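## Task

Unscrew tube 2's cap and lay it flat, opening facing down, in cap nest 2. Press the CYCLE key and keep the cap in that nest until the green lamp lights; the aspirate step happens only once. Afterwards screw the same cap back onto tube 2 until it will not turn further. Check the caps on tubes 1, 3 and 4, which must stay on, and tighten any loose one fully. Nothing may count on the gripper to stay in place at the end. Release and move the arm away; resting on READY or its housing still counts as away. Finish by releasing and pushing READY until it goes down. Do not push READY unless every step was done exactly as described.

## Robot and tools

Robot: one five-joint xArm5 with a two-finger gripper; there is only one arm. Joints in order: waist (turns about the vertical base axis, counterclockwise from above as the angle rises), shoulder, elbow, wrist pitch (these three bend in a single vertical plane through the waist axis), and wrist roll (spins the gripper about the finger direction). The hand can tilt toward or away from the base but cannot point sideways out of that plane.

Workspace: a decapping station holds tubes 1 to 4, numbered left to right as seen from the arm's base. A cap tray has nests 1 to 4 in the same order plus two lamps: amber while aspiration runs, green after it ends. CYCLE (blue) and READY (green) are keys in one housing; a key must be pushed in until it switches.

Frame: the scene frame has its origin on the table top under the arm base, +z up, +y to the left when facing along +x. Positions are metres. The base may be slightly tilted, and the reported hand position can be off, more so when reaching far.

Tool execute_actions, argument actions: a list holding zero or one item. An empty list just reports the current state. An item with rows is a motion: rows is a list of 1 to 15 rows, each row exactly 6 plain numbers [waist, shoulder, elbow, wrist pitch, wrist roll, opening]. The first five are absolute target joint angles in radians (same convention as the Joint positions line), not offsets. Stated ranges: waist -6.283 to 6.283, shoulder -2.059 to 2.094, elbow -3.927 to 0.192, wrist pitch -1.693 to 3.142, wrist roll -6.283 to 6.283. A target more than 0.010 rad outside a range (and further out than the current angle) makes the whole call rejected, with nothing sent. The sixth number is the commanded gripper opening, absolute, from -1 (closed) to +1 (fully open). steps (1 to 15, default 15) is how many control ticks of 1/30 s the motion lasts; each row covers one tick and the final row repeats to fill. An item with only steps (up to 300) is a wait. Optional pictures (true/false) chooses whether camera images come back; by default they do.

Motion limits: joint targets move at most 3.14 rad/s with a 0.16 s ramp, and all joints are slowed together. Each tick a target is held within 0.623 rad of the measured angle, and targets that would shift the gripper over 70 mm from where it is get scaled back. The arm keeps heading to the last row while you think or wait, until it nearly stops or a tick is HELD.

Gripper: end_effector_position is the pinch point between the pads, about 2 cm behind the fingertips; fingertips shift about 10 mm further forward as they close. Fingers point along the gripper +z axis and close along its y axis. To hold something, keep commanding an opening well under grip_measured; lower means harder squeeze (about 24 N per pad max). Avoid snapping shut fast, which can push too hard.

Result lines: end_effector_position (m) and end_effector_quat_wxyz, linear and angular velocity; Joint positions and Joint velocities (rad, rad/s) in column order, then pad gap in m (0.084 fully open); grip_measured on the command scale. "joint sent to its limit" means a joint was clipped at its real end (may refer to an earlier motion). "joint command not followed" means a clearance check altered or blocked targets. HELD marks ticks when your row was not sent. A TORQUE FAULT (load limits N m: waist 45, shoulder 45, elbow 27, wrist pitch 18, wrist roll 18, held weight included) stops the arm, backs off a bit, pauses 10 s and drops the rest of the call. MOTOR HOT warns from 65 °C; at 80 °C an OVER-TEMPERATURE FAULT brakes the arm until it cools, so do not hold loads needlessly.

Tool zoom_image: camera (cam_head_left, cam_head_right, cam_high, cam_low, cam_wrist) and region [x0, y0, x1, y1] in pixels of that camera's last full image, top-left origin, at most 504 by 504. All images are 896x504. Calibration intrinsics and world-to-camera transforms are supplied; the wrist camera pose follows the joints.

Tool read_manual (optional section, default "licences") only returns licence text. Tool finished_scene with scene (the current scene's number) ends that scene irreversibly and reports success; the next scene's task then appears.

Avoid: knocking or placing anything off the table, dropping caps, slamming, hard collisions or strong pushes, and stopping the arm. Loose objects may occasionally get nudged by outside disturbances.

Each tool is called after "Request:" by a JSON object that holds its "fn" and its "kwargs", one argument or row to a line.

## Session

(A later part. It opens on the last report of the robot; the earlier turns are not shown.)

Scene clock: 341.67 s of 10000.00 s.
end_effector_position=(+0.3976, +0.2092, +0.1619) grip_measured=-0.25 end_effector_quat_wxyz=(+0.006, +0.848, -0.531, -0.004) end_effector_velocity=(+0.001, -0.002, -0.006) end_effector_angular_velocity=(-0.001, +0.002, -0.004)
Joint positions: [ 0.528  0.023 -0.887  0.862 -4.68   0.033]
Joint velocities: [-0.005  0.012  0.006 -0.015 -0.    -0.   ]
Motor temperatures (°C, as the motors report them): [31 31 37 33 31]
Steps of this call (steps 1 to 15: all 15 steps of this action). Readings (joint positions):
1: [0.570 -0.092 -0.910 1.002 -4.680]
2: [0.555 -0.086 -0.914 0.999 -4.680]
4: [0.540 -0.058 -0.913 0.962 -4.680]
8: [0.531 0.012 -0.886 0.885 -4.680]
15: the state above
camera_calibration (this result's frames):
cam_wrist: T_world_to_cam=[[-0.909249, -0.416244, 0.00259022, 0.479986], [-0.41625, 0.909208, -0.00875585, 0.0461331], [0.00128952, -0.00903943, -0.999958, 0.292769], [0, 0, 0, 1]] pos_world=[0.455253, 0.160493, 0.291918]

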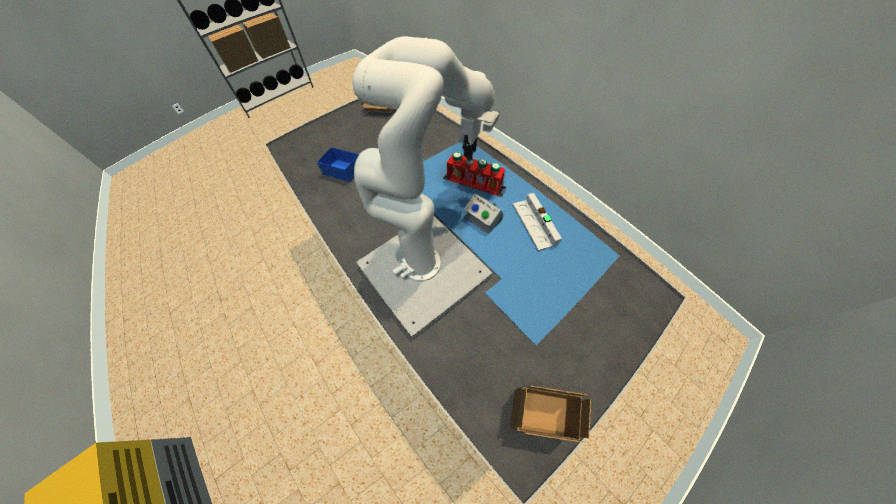

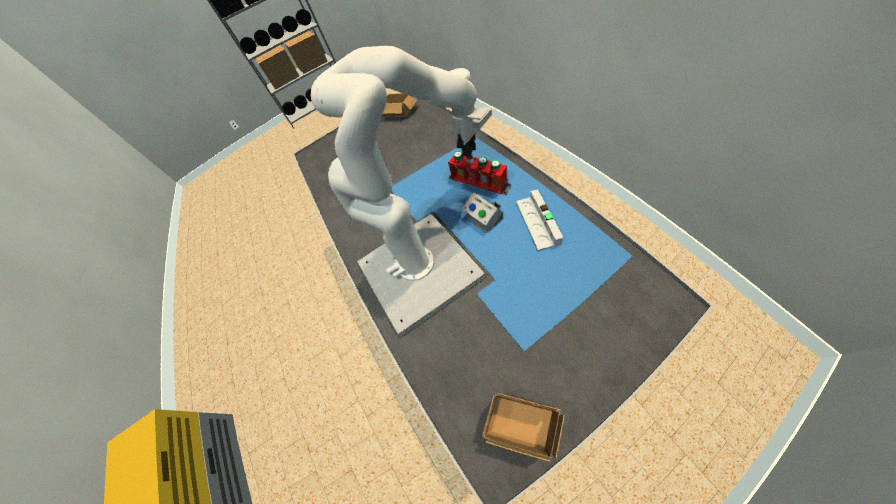

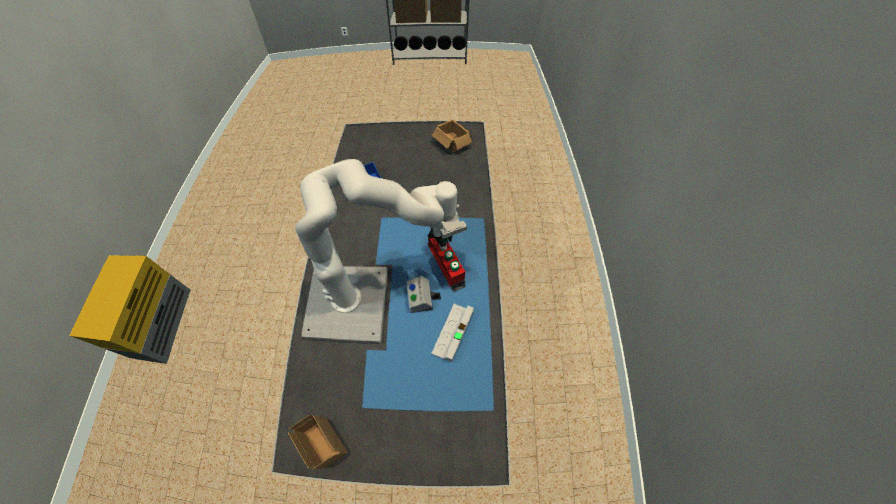

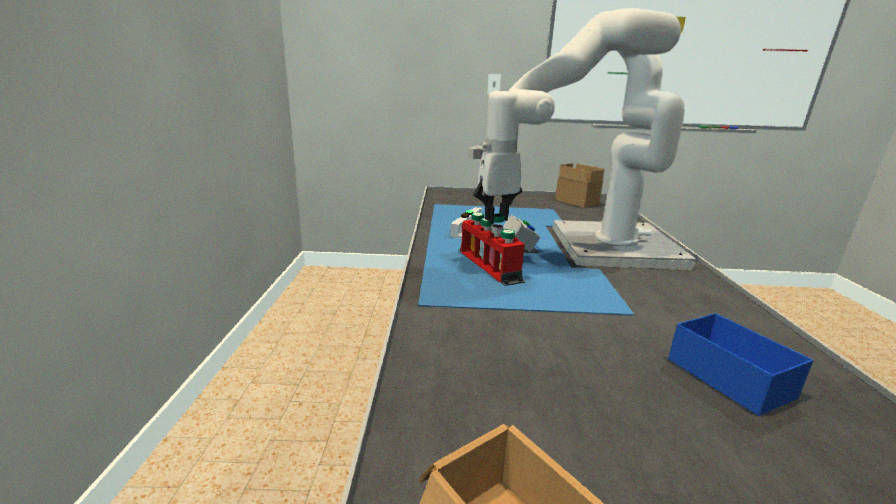

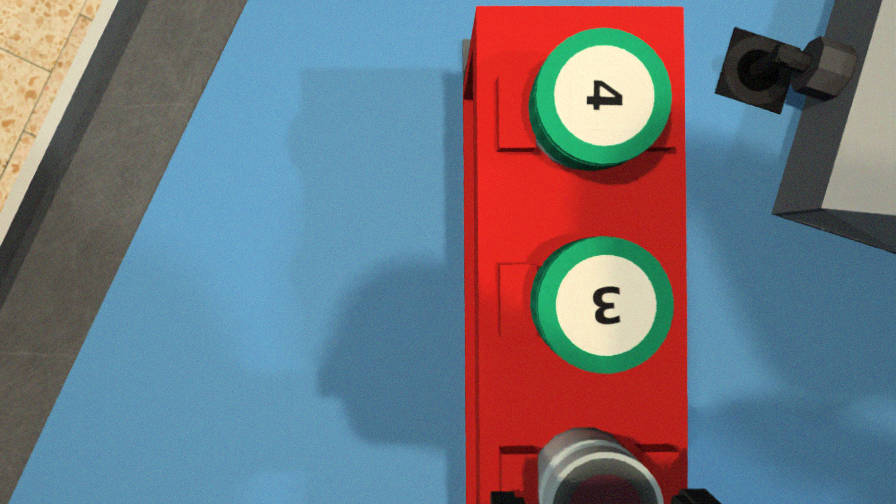

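Request:
{"fn": "execute_actions", "kwargs": {
  "actions": [
    {"rows":[[0.527,0.04,-0.878,0.838,-4.68,-0.7],[0.527,0.04,-0.878,0.838,-4.68,-0.7],[0.527,0.04,-0.878,0.838,-4.68,-0.7],[0.527,0.04,-0.878,0.838,-4.68,-0.7],[0.527,0.05,-0.874,0.824,-4.68,-0.7],[0.527,0.05,-0.874,0.824,-4.68,-0.7],[0.527,0.05,-0.874,0.824,-4.68,-0.7],[0.527,0.056,-0.872,0.816,-4.68,-0.7]],"steps":15}
  ]
}}

Request:
{"fn": "zoom_image", "kwargs": {
  "camera": "cam_low",
  "region": [460,180,540,240]
}}

Scene clock: 348.53 s of 10000.00 s.
end_effector_position=(+0.3981, +0.2090, +0.1454) grip_measured=-0.25 end_effector_quat_wxyz=(+0.007, +0.847, -0.531, -0.004) end_effector_velocity=(+0.003, +0.001, -0.003) end_effector_angular_velocity=(+0.004, -0.008, -0.001)
Joint positions: [ 0.527  0.055 -0.872  0.818 -4.68   0.033]
Joint velocities: [-0.001  0.01   0.    -0.019 -0.    -0.   ]
Motor temperatures (°C, as the motors report them): [31 31 37 33 31]
Steps of this call (steps 1 to 15: the robot went on to your last target; steps 16 to 191: nothing new was sent; steps 192 to 206: all 15 steps of this action). Readings (joint positions):
192: [0.527 0.025 -0.886 0.861 -4.680]
193: [0.527 0.026 -0.886 0.859 -4.680]
195: [0.527 0.032 -0.883 0.850 -4.680]
199: [0.527 0.043 -0.877 0.834 -4.680]
206: the state above
camera_calibration (this result's frames):
cam_wrist: T_world_to_cam=[[-0.909598, -0.415464, 0.00458246, 0.480022], [-0.415489, 0.909555, -0.00887943, 0.0459875], [-0.000478921, -0.00998067, -0.99995, 0.277144], [0, 0, 0, 1]] pos_world=[0.455867, 0.16037, 0.275339]

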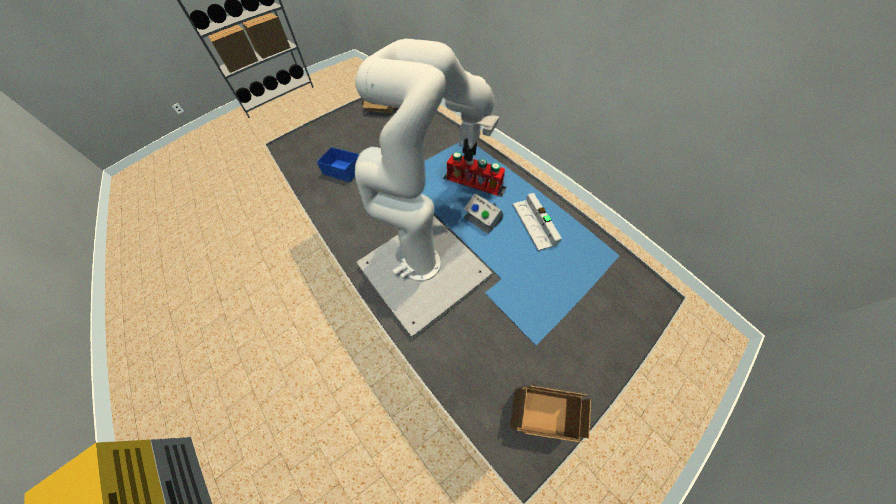

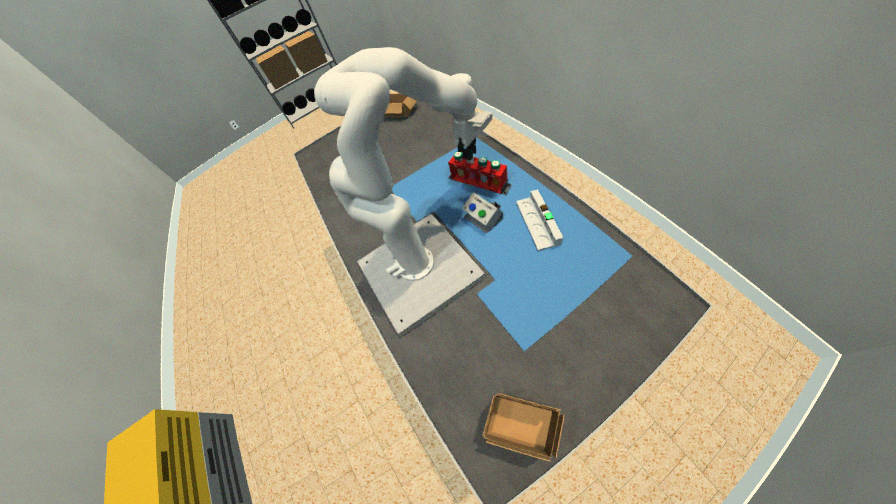

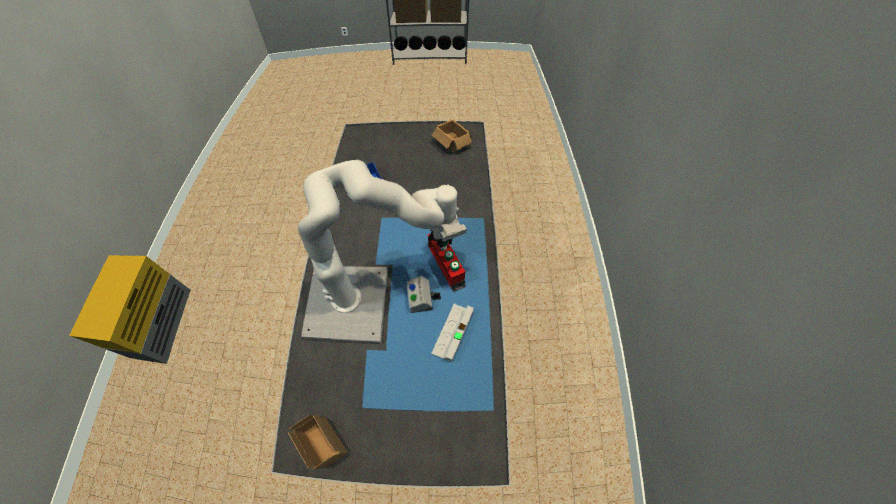

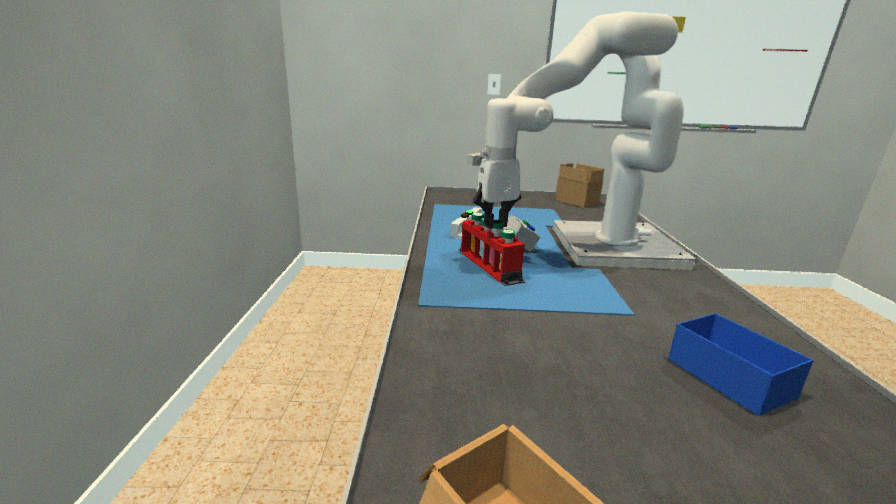

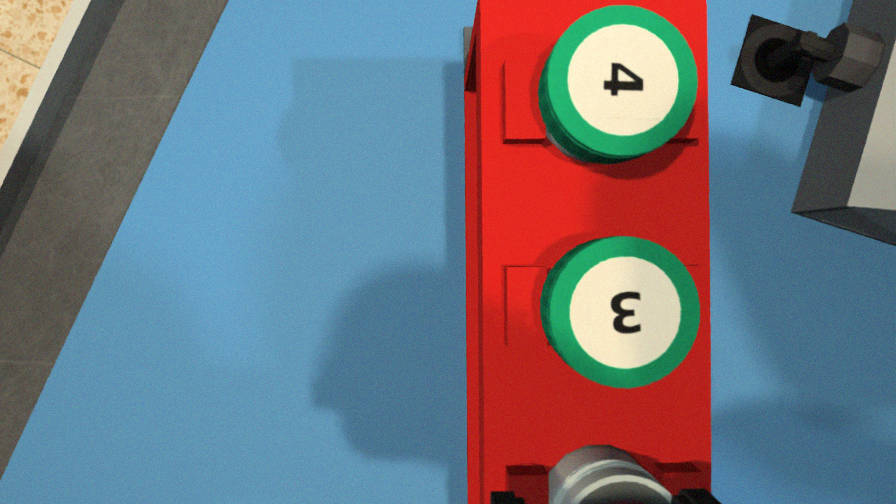

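Region (460, 180, 540, 240) of cam_low's 896x504 image, scaled by 6.300, with more detail than that image has; it fills the top 378 rows of this view, and the rest is white.

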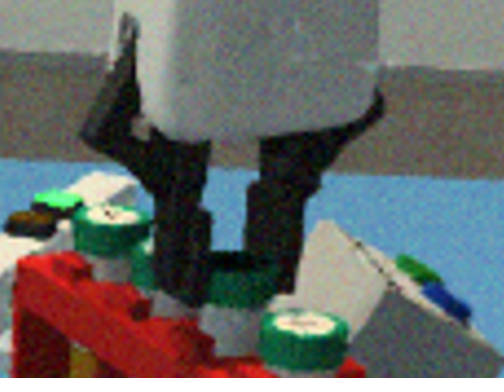

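Request:
{"fn": "execute_actions", "kwargs": {
  "actions": [
    {"rows":[[0.527,0.061,-0.871,0.810,-3.2,-0.7]],"steps":15}
  ],
  "pictures": false
}}

Request:
{"fn": "execute_actions", "kwargs": {
  "actions": [
    {"rows":[[0.527,0.064,-0.870,0.807,-1.8,-0.7]],"steps":15}
  ],
  "pictures": false
}}

Request:
{"fn": "execute_actions", "kwargs": {
  "actions": [
    {"rows":[[0.527,0.066,-0.870,0.804,-0.4,-0.7]],"steps":15}
  ],
  "pictures": false
}}

Request:
{"fn": "execute_actions", "kwargs": {
  "actions": [
    {"rows":[[0.527,0.068,-0.870,0.801,1.6,-0.7]],"steps":15}
  ],
  "pictures": false
}}

Request:
{"fn": "execute_actions", "kwargs": {
  "actions": [
    {"rows":[[0.527,0.068,-0.870,0.801,1.6,-0.7]],"steps":10}
  ]
}}

Request:
{"fn": "zoom_image", "kwargs": {
  "camera": "cam_low",
  "region": [460,180,540,240]
}}

Scene clock: 354.53 s of 10000.00 s.
end_effector_position=(+0.3994, +0.2098, +0.1441) grip_measured=-0.25 end_effector_quat_wxyz=(-0.006, -0.512, +0.859, +0.001) end_effector_velocity=(-0.000, -0.000, -0.001) end_effector_angular_velocity=(-0.029, -0.013, -2.612)
Joint positions: [ 0.527  0.06  -0.873  0.81  -3.733  0.033]
Joint velocities: [-0.     0.001  0.002 -0.002  2.611  0.   ]
Motor temperatures (°C, as the motors report them): [31 31 37 33 31]
Steps of this call (steps 1 to 15: the robot went on to your last target; steps 16 to 165: nothing new was sent; steps 166 to 180: all 15 steps of this action). Readings (joint positions):
166: [0.527 0.056 -0.872 0.816 -4.680]
167: [0.527 0.056 -0.872 0.816 -4.676]
169: [0.527 0.056 -0.872 0.815 -4.633]
173: [0.527 0.058 -0.872 0.813 -4.356]
180: the state above

Scene clock: 355.03 s of 10000.00 s.
end_effector_position=(+0.4000, +0.2094, +0.1430) grip_measured=-0.25 end_effector_quat_wxyz=(-0.005, +0.119, +0.993, -0.003) end_effector_velocity=(-0.001, -0.000, -0.000) end_effector_angular_velocity=(-0.029, -0.010, -2.612)
Joint positions: [ 0.526  0.063 -0.873  0.806 -2.42   0.033]
Joint velocities: [ 0.001 -0.001  0.     0.004  2.613  0.   ]
Motor temperatures (°C, as the motors report them): [31 31 37 33 31]
Steps of this call (steps 1 to 15: all 15 steps of this action). Readings (joint positions):
1: [0.527 0.060 -0.873 0.810 -3.645]
2: [0.527 0.060 -0.873 0.810 -3.558]
4: [0.527 0.060 -0.873 0.809 -3.383]
8: [0.527 0.061 -0.872 0.808 -3.033]
15: the state above

Scene clock: 355.53 s of 10000.00 s.
end_effector_position=(+0.3998, +0.2095, +0.1423) grip_measured=-0.25 end_effector_quat_wxyz=(-0.002, +0.701, +0.714, -0.006) end_effector_velocity=(-0.002, +0.002, -0.001) end_effector_angular_velocity=(-0.031, -0.009, -2.608)
Joint positions: [ 0.526  0.064 -0.872  0.805 -1.106  0.033]
Joint velocities: [0.006 0.002 0.001 0.002 2.615 0.   ]
Motor temperatures (°C, as the motors report them): [31 31 37 33 31]
Steps of this call (steps 1 to 15: all 15 steps of this action). Readings (joint positions):
1: [0.526 0.062 -0.873 0.806 -2.332]
2: [0.526 0.062 -0.872 0.806 -2.245]
4: [0.526 0.062 -0.872 0.806 -2.069]
8: [0.526 0.063 -0.872 0.805 -1.719]
15: the state above

Scene clock: 356.03 s of 10000.00 s.
end_effector_position=(+0.3970, +0.2072, +0.1362) grip_measured=-0.25 end_effector_quat_wxyz=(+0.004, +0.991, +0.136, -0.012) end_effector_velocity=(+0.004, -0.007, +0.004) end_effector_angular_velocity=(-0.057, -0.029, -2.630)
Joint positions: [ 0.524  0.072 -0.865  0.801  0.208  0.033]
Joint velocities: [-0.018 -0.007 -0.003  0.009  2.612  0.001]
Motor temperatures (°C, as the motors report them): [31 31 37 33 31]
Steps of this call (steps 1 to 15: all 15 steps of this action). Readings (joint positions):
1: [0.526 0.064 -0.872 0.805 -1.019]
2: [0.527 0.064 -0.872 0.804 -0.931]
4: [0.528 0.065 -0.872 0.804 -0.756]
8: [0.529 0.071 -0.866 0.802 -0.405]
15: the state above

Scene clock: 356.37 s of 10000.00 s.
end_effector_position=(+0.3952, +0.2068, +0.1364) grip_measured=-0.24 end_effector_quat_wxyz=(+0.010, +0.955, -0.296, -0.010) end_effector_velocity=(-0.007, +0.009, -0.000) end_effector_angular_velocity=(-0.070, -0.029, -2.589)
Joint positions: [ 0.526  0.069 -0.863  0.807  1.083  0.034]
Joint velocities: [ 0.026 -0.002  0.002  0.004  2.615  0.001]
Motor temperatures (°C, as the motors report them): [31 31 37 33 31]
Steps of this call (steps 1 to 10: all 10 steps of this action). Readings (joint positions):
1: [0.524 0.072 -0.865 0.802 0.295]
2: [0.523 0.072 -0.865 0.802 0.383]
4: [0.523 0.071 -0.865 0.804 0.558]
8: [0.524 0.070 -0.864 0.807 0.908]
10: the state above
camera_calibration (this result's frames):
cam_wrist: T_world_to_cam=[[-0.584143, -0.811527, 0.0141904, 0.428488], [-0.811557, 0.584251, 0.00496313, 0.268627], [-0.0123185, -0.00861711, -0.999887, 0.272584], [0, 0, 0, 1]] pos_world=[0.471662, 0.193133, 0.26514]

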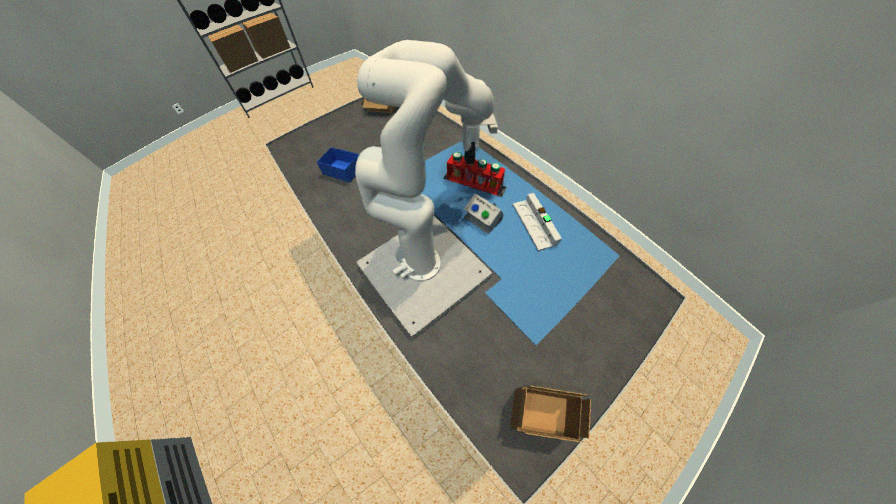

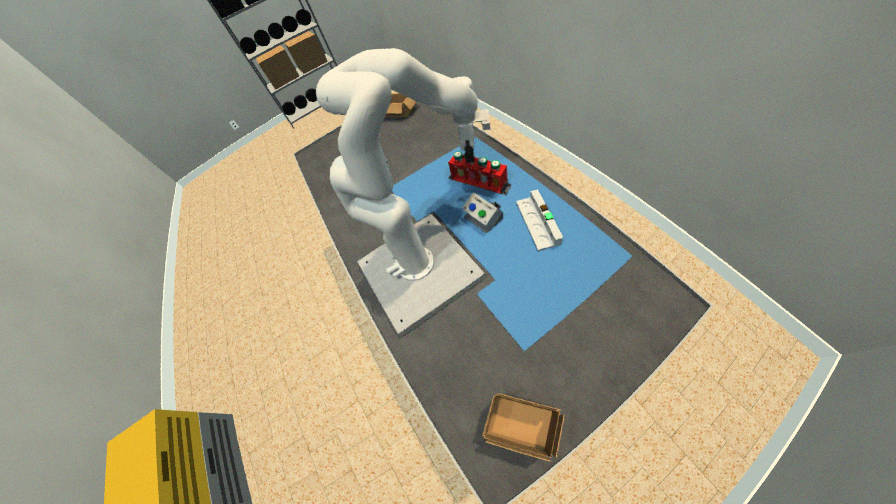

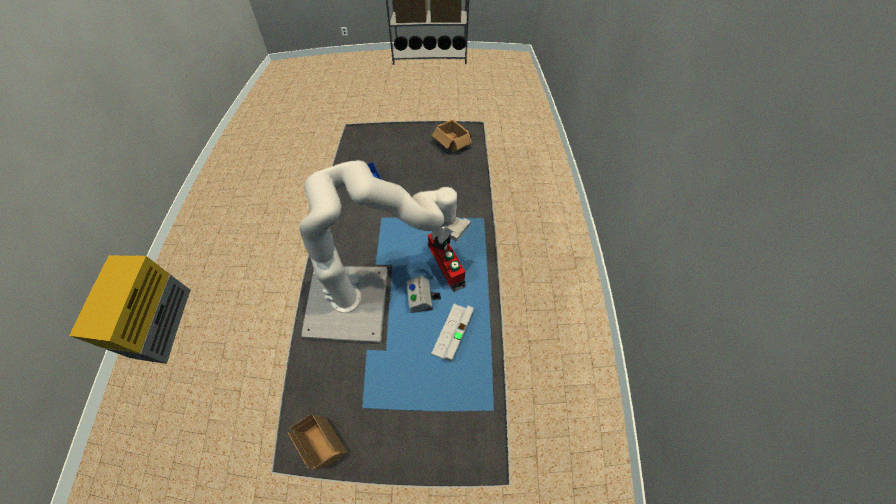

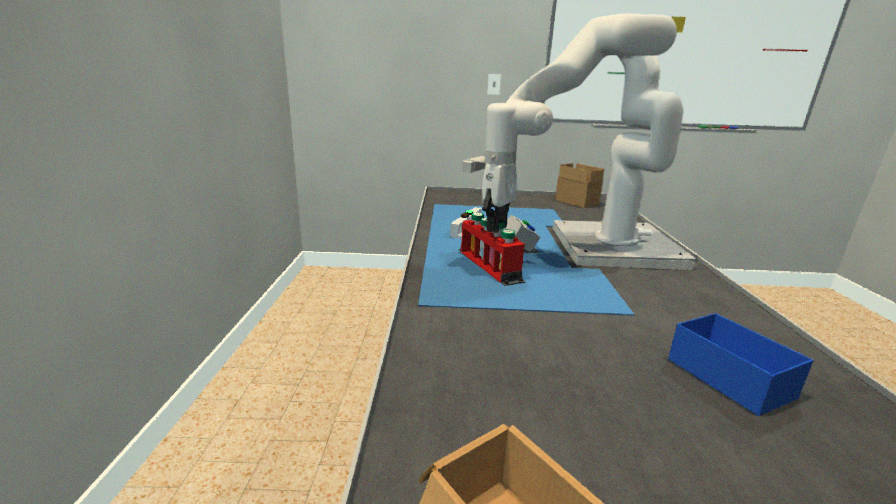

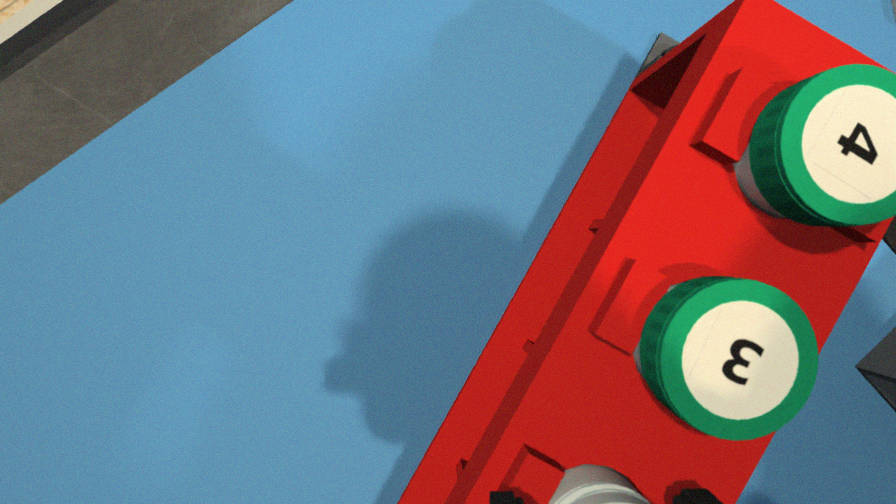

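Region (460, 180, 540, 240) of cam_low's 896x504 image, scaled by 6.300, with more detail than that image has; it fills the top 378 rows of this view, and the rest is white.

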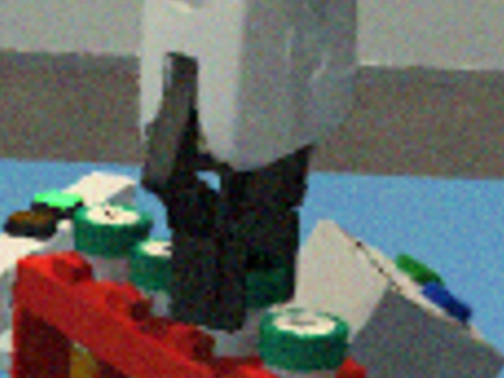

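Request:
{"fn": "execute_actions", "kwargs": {
  "actions": [
    {"rows":[[0.527,0.075,-0.868,0.792,3.0,-0.7]],"steps":15}
  ],
  "pictures": false
}}

Request:
{"fn": "execute_actions", "kwargs": {
  "actions": [
    {"rows":[[0.527,0.078,-0.868,0.788,4.74,-0.7]],"steps":15}
  ],
  "pictures": false
}}

Request:
{"fn": "execute_actions", "kwargs": {
  "actions": [
    {"rows":[[0.527,0.078,-0.868,0.788,4.74,-0.7]],"steps":12}
  ]
}}

Request:
{"fn": "zoom_image", "kwargs": {
  "camera": "cam_low",
  "region": [460,180,540,240]
}}

Scene clock: 360.57 s of 10000.00 s.
end_effector_position=(+0.4002, +0.2111, +0.1386) grip_measured=-0.25 end_effector_quat_wxyz=(-0.005, -0.514, +0.858, +0.001) end_effector_velocity=(+0.027, +0.012, +0.017) end_effector_angular_velocity=(+0.017, -0.094, -2.612)
Joint positions: [ 0.529  0.074 -0.871  0.793  2.547  0.033]
Joint velocities: [-0.004  0.    -0.035 -0.058  2.607 -0.001]
Motor temperatures (°C, as the motors report them): [31 31 39 34 31]
Steps of this call (steps 1 to 30: the robot went on to your last target; steps 31 to 111: nothing new was sent; steps 112 to 126: all 15 steps of this action). Readings (joint positions):
112: [0.527 0.068 -0.865 0.807 1.600]
113: [0.527 0.068 -0.865 0.807 1.604]
115: [0.526 0.068 -0.865 0.806 1.647]
119: [0.525 0.070 -0.866 0.805 1.924]
126: the state above

Scene clock: 361.07 s of 10000.00 s.
end_effector_position=(+0.3994, +0.2058, +0.1346) grip_measured=-0.24 end_effector_quat_wxyz=(-0.008, +0.116, +0.993, -0.005) end_effector_velocity=(-0.034, -0.006, -0.027) end_effector_angular_velocity=(-0.091, +0.064, -2.594)
Joint positions: [ 0.519  0.077 -0.865  0.792  3.851  0.034]
Joint velocities: [ 0.023  0.015  0.049  0.034  2.617 -0.001]
Motor temperatures (°C, as the motors report them): [31 31 39 34 31]
Steps of this call (steps 1 to 15: all 15 steps of this action). Readings (joint positions):
1: [0.529 0.073 -0.873 0.791 2.633]
2: [0.528 0.073 -0.874 0.789 2.718]
4: [0.526 0.073 -0.877 0.786 2.889]
8: [0.525 0.075 -0.874 0.785 3.238]
15: the state above

Scene clock: 361.47 s of 10000.00 s.
end_effector_position=(+0.3950, +0.2090, +0.1323) grip_measured=-0.24 end_effector_quat_wxyz=(-0.008, +0.509, +0.861, -0.012) end_effector_velocity=(+0.002, +0.001, +0.003) end_effector_angular_velocity=(-0.013, -0.009, -0.535)
Joint positions: [ 0.53   0.08  -0.863  0.796  4.697  0.033]
Joint velocities: [ 0.    -0.    -0.009  0.007  0.535 -0.   ]
Motor temperatures (°C, as the motors report them): [31 31 39 34 31]
Steps of this call (steps 1 to 12: all 12 steps of this action). Readings (joint positions):
1: [0.520 0.078 -0.864 0.793 3.938]
2: [0.521 0.078 -0.863 0.793 4.026]
4: [0.523 0.079 -0.861 0.794 4.201]
8: [0.528 0.080 -0.861 0.795 4.531]
12: the state above
camera_calibration (this result's frames):
cam_wrist: T_world_to_cam=[[0.886568, 0.460809, -0.0406569, -0.409359], [0.460852, -0.887433, -0.00886241, 0.0740723], [-0.0401641, -0.0108797, -0.999134, 0.279818], [0, 0, 0, 1]] pos_world=[0.340026, 0.257415, 0.263589]

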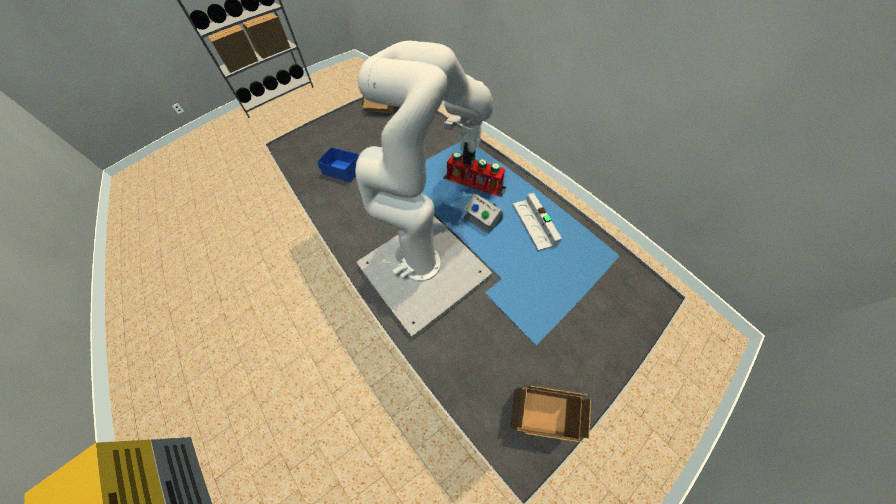

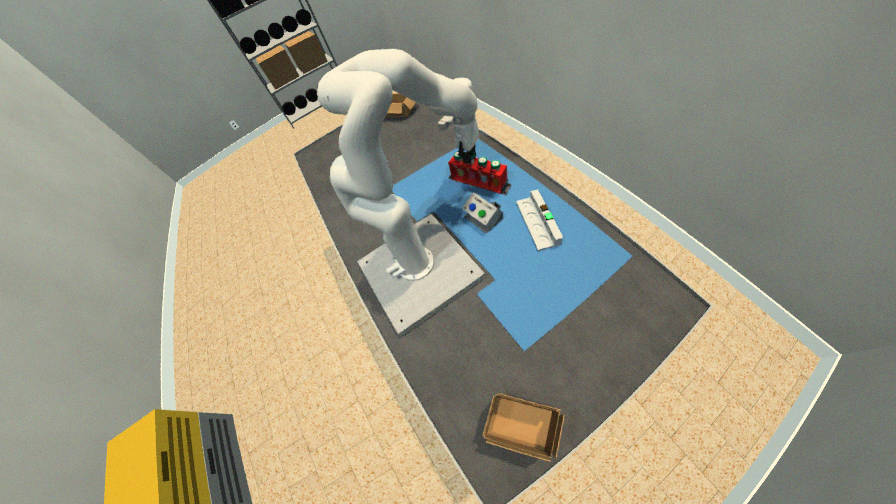

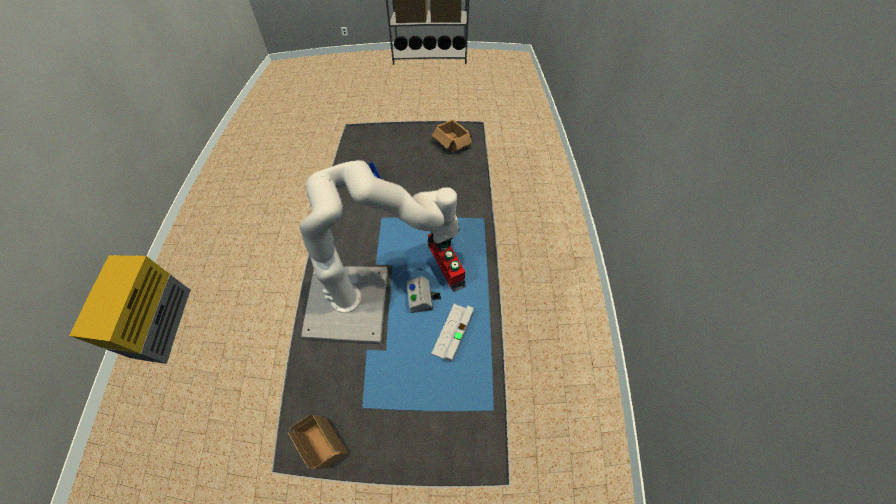

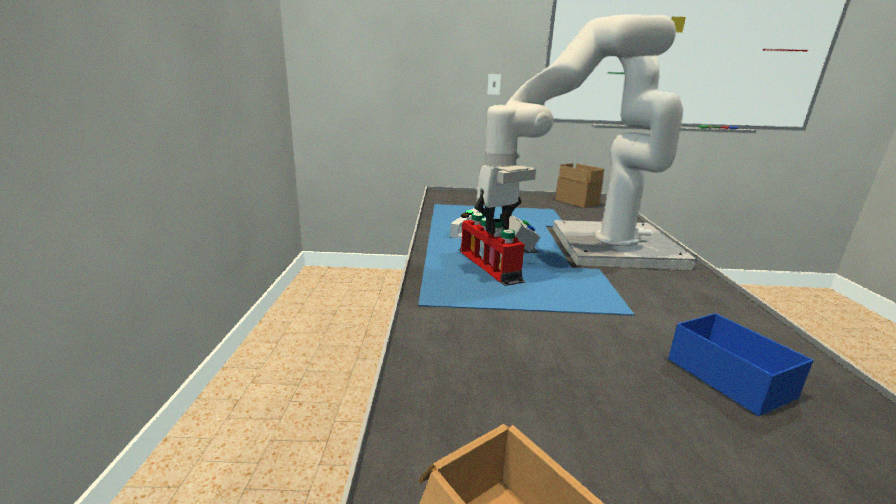

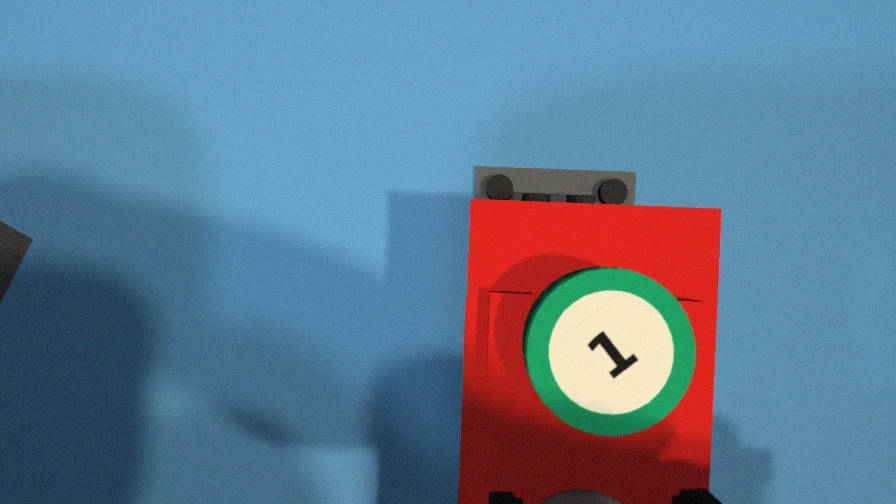

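Region (460, 180, 540, 240) of cam_low's 896x504 image, scaled by 6.300, with more detail than that image has; it fills the top 378 rows of this view, and the rest is white.

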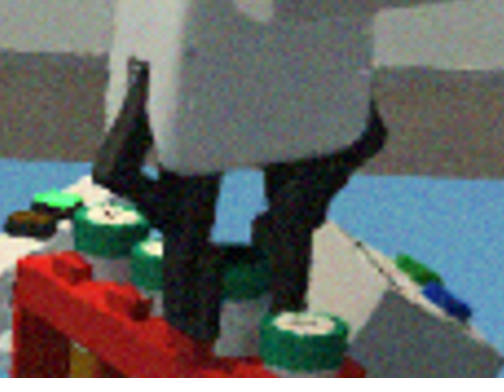

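Request:
{"fn": "execute_actions", "kwargs": {
  "actions": [
    {"rows":[[0.527,0.078,-0.866,0.792,4.74,-0.5],[0.527,0.078,-0.866,0.792,4.74,-0.3],[0.527,0.078,-0.866,0.792,4.74,-0.1],[0.527,0.078,-0.866,0.792,4.74,0.1],[0.527,0.078,-0.866,0.792,4.74,0.3],[0.527,0.078,-0.866,0.792,4.74,0.3],[0.527,-0.06,-0.925,0.985,4.74,0.3]],"steps":15}
  ],
  "pictures": false
}}

Request:
{"fn": "execute_actions", "kwargs": {
  "actions": [
    {"rows":[[0.68,-0.07,-0.925,0.995,4.74,0.3]],"steps":15}
  ]
}}

Request:
{"fn": "zoom_image", "kwargs": {
  "camera": "cam_low",
  "region": [450,190,540,250]
}}

Scene clock: 368.00 s of 10000.00 s.
end_effector_position=(+0.3984, +0.2090, +0.2031) grip_measured=+0.29 end_effector_quat_wxyz=(+0.001, +0.529, +0.849, +0.002) end_effector_velocity=(-0.039, -0.019, +0.078) end_effector_angular_velocity=(-0.038, +0.072, +0.003)
Joint positions: [ 0.527 -0.05  -0.927  0.958  4.74   0.056]
Joint velocities: [ 0.003 -0.188 -0.046  0.315  0.     0.   ]
Motor temperatures (°C, as the motors report them): [31 31 42 35 31]
Steps of this call (steps 1 to 30: the robot went on to your last target; steps 31 to 181: nothing new was sent; steps 182 to 196: all 15 steps of this action). Readings (joint positions):
182: [0.527 0.078 -0.862 0.796 4.740]
183: [0.527 0.078 -0.862 0.796 4.740]
185: [0.527 0.078 -0.862 0.796 4.740]
189: [0.525 0.073 -0.875 0.792 4.740]
196: the state above

Scene clock: 368.50 s of 10000.00 s.
end_effector_position=(+0.3559, +0.2614, +0.2081) grip_measured=+0.29 end_effector_quat_wxyz=(-0.005, +0.463, +0.886, -0.007) end_effector_velocity=(-0.003, +0.004, +0.001) end_effector_angular_velocity=(+0.001, -0.001, +0.013)
Joint positions: [ 0.678 -0.07  -0.925  0.995  4.74   0.056]
Joint velocities: [ 0.012 -0.002 -0.001  0.002 -0.001  0.   ]
Motor temperatures (°C, as the motors report them): [31 31 41 35 31]
Steps of this call (steps 1 to 15: all 15 steps of this action). Readings (joint positions):
1: [0.527 -0.055 -0.927 0.967 4.740]
2: [0.529 -0.057 -0.926 0.973 4.740]
4: [0.564 -0.060 -0.924 0.983 4.740]
8: [0.659 -0.067 -0.925 0.992 4.740]
15: the state above
camera_calibration (this result's frames):
cam_wrist: T_world_to_cam=[[0.833814, 0.551347, -0.0277726, -0.403374], [0.551283, -0.834251, -0.0105925, 0.0934884], [-0.0290094, -0.00647843, -0.999558, 0.349538], [0, 0, 0, 1]] pos_world=[0.29494, 0.302656, 0.339171]

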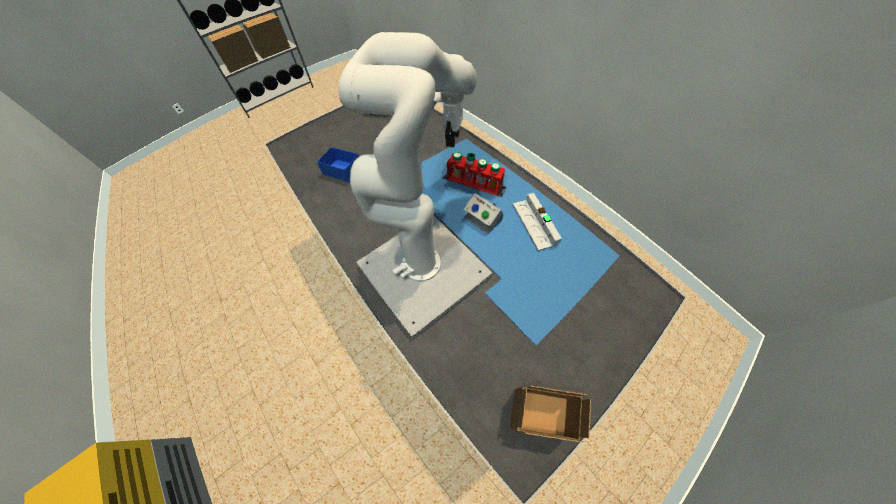

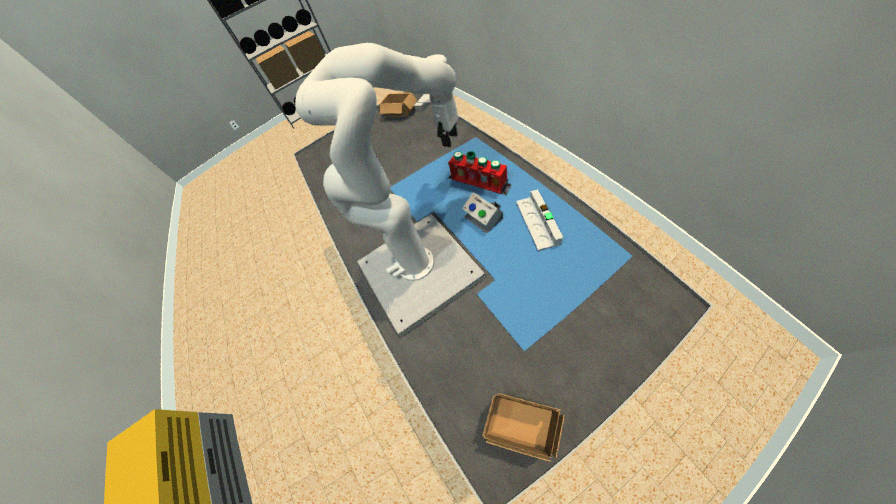

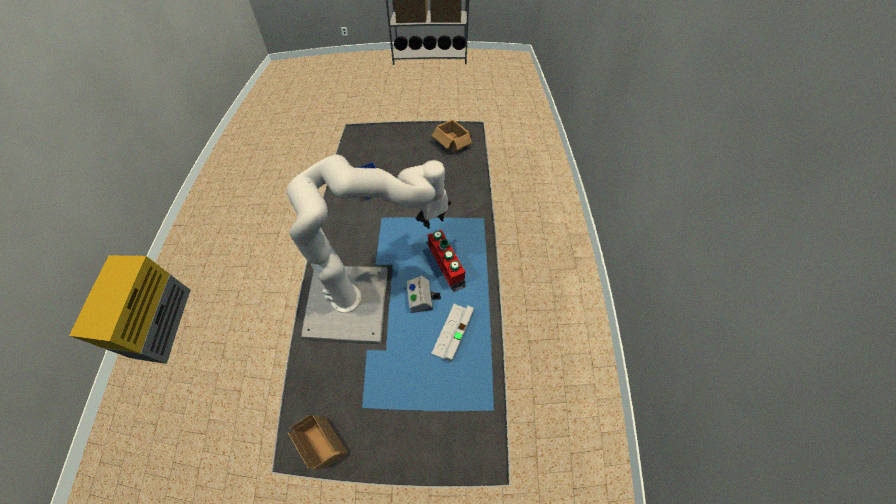

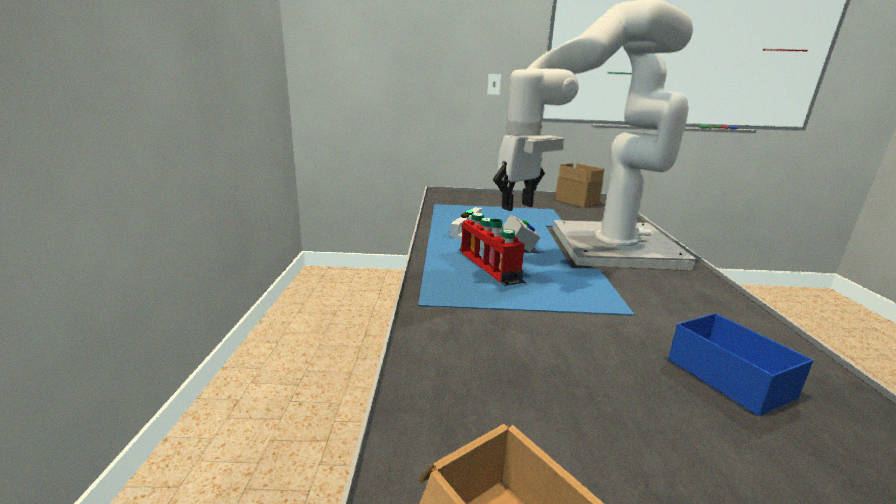

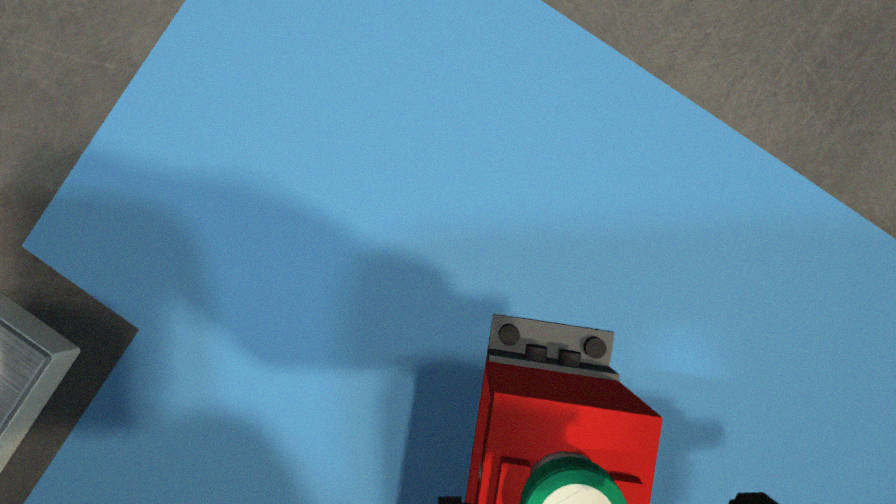

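Region (450, 190, 540, 250) of cam_low's 896x504 image, scaled by 5.600, with more detail than that image has.

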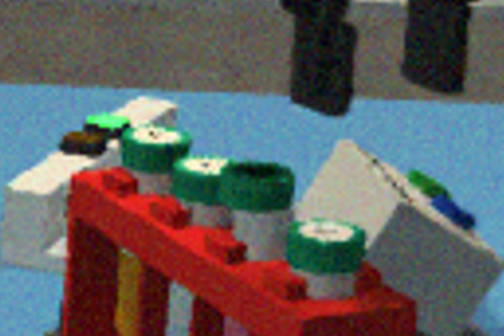

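Request:
{"fn": "zoom_image", "kwargs": {
  "camera": "cam_head_left",
  "region": [435,140,515,200]
}}

Request:
{"fn": "zoom_image", "kwargs": {
  "camera": "cam_high",
  "region": [410,215,490,295]
}}

Region (435, 140, 515, 200) of cam_head_left's 896x504 image, scaled by 6.300, with more detail than that image has; it fills the top 378 rows of this view, and the rest is white.

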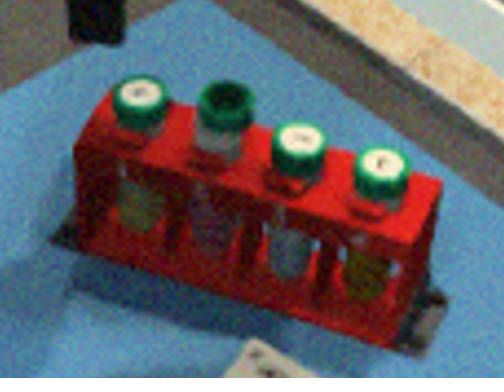

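Region (410, 215, 490, 295) of cam_high's 896x504 image, scaled by 6.300, with more detail than that image has.

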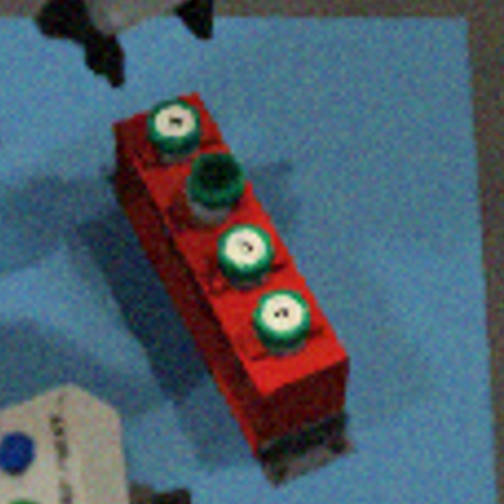

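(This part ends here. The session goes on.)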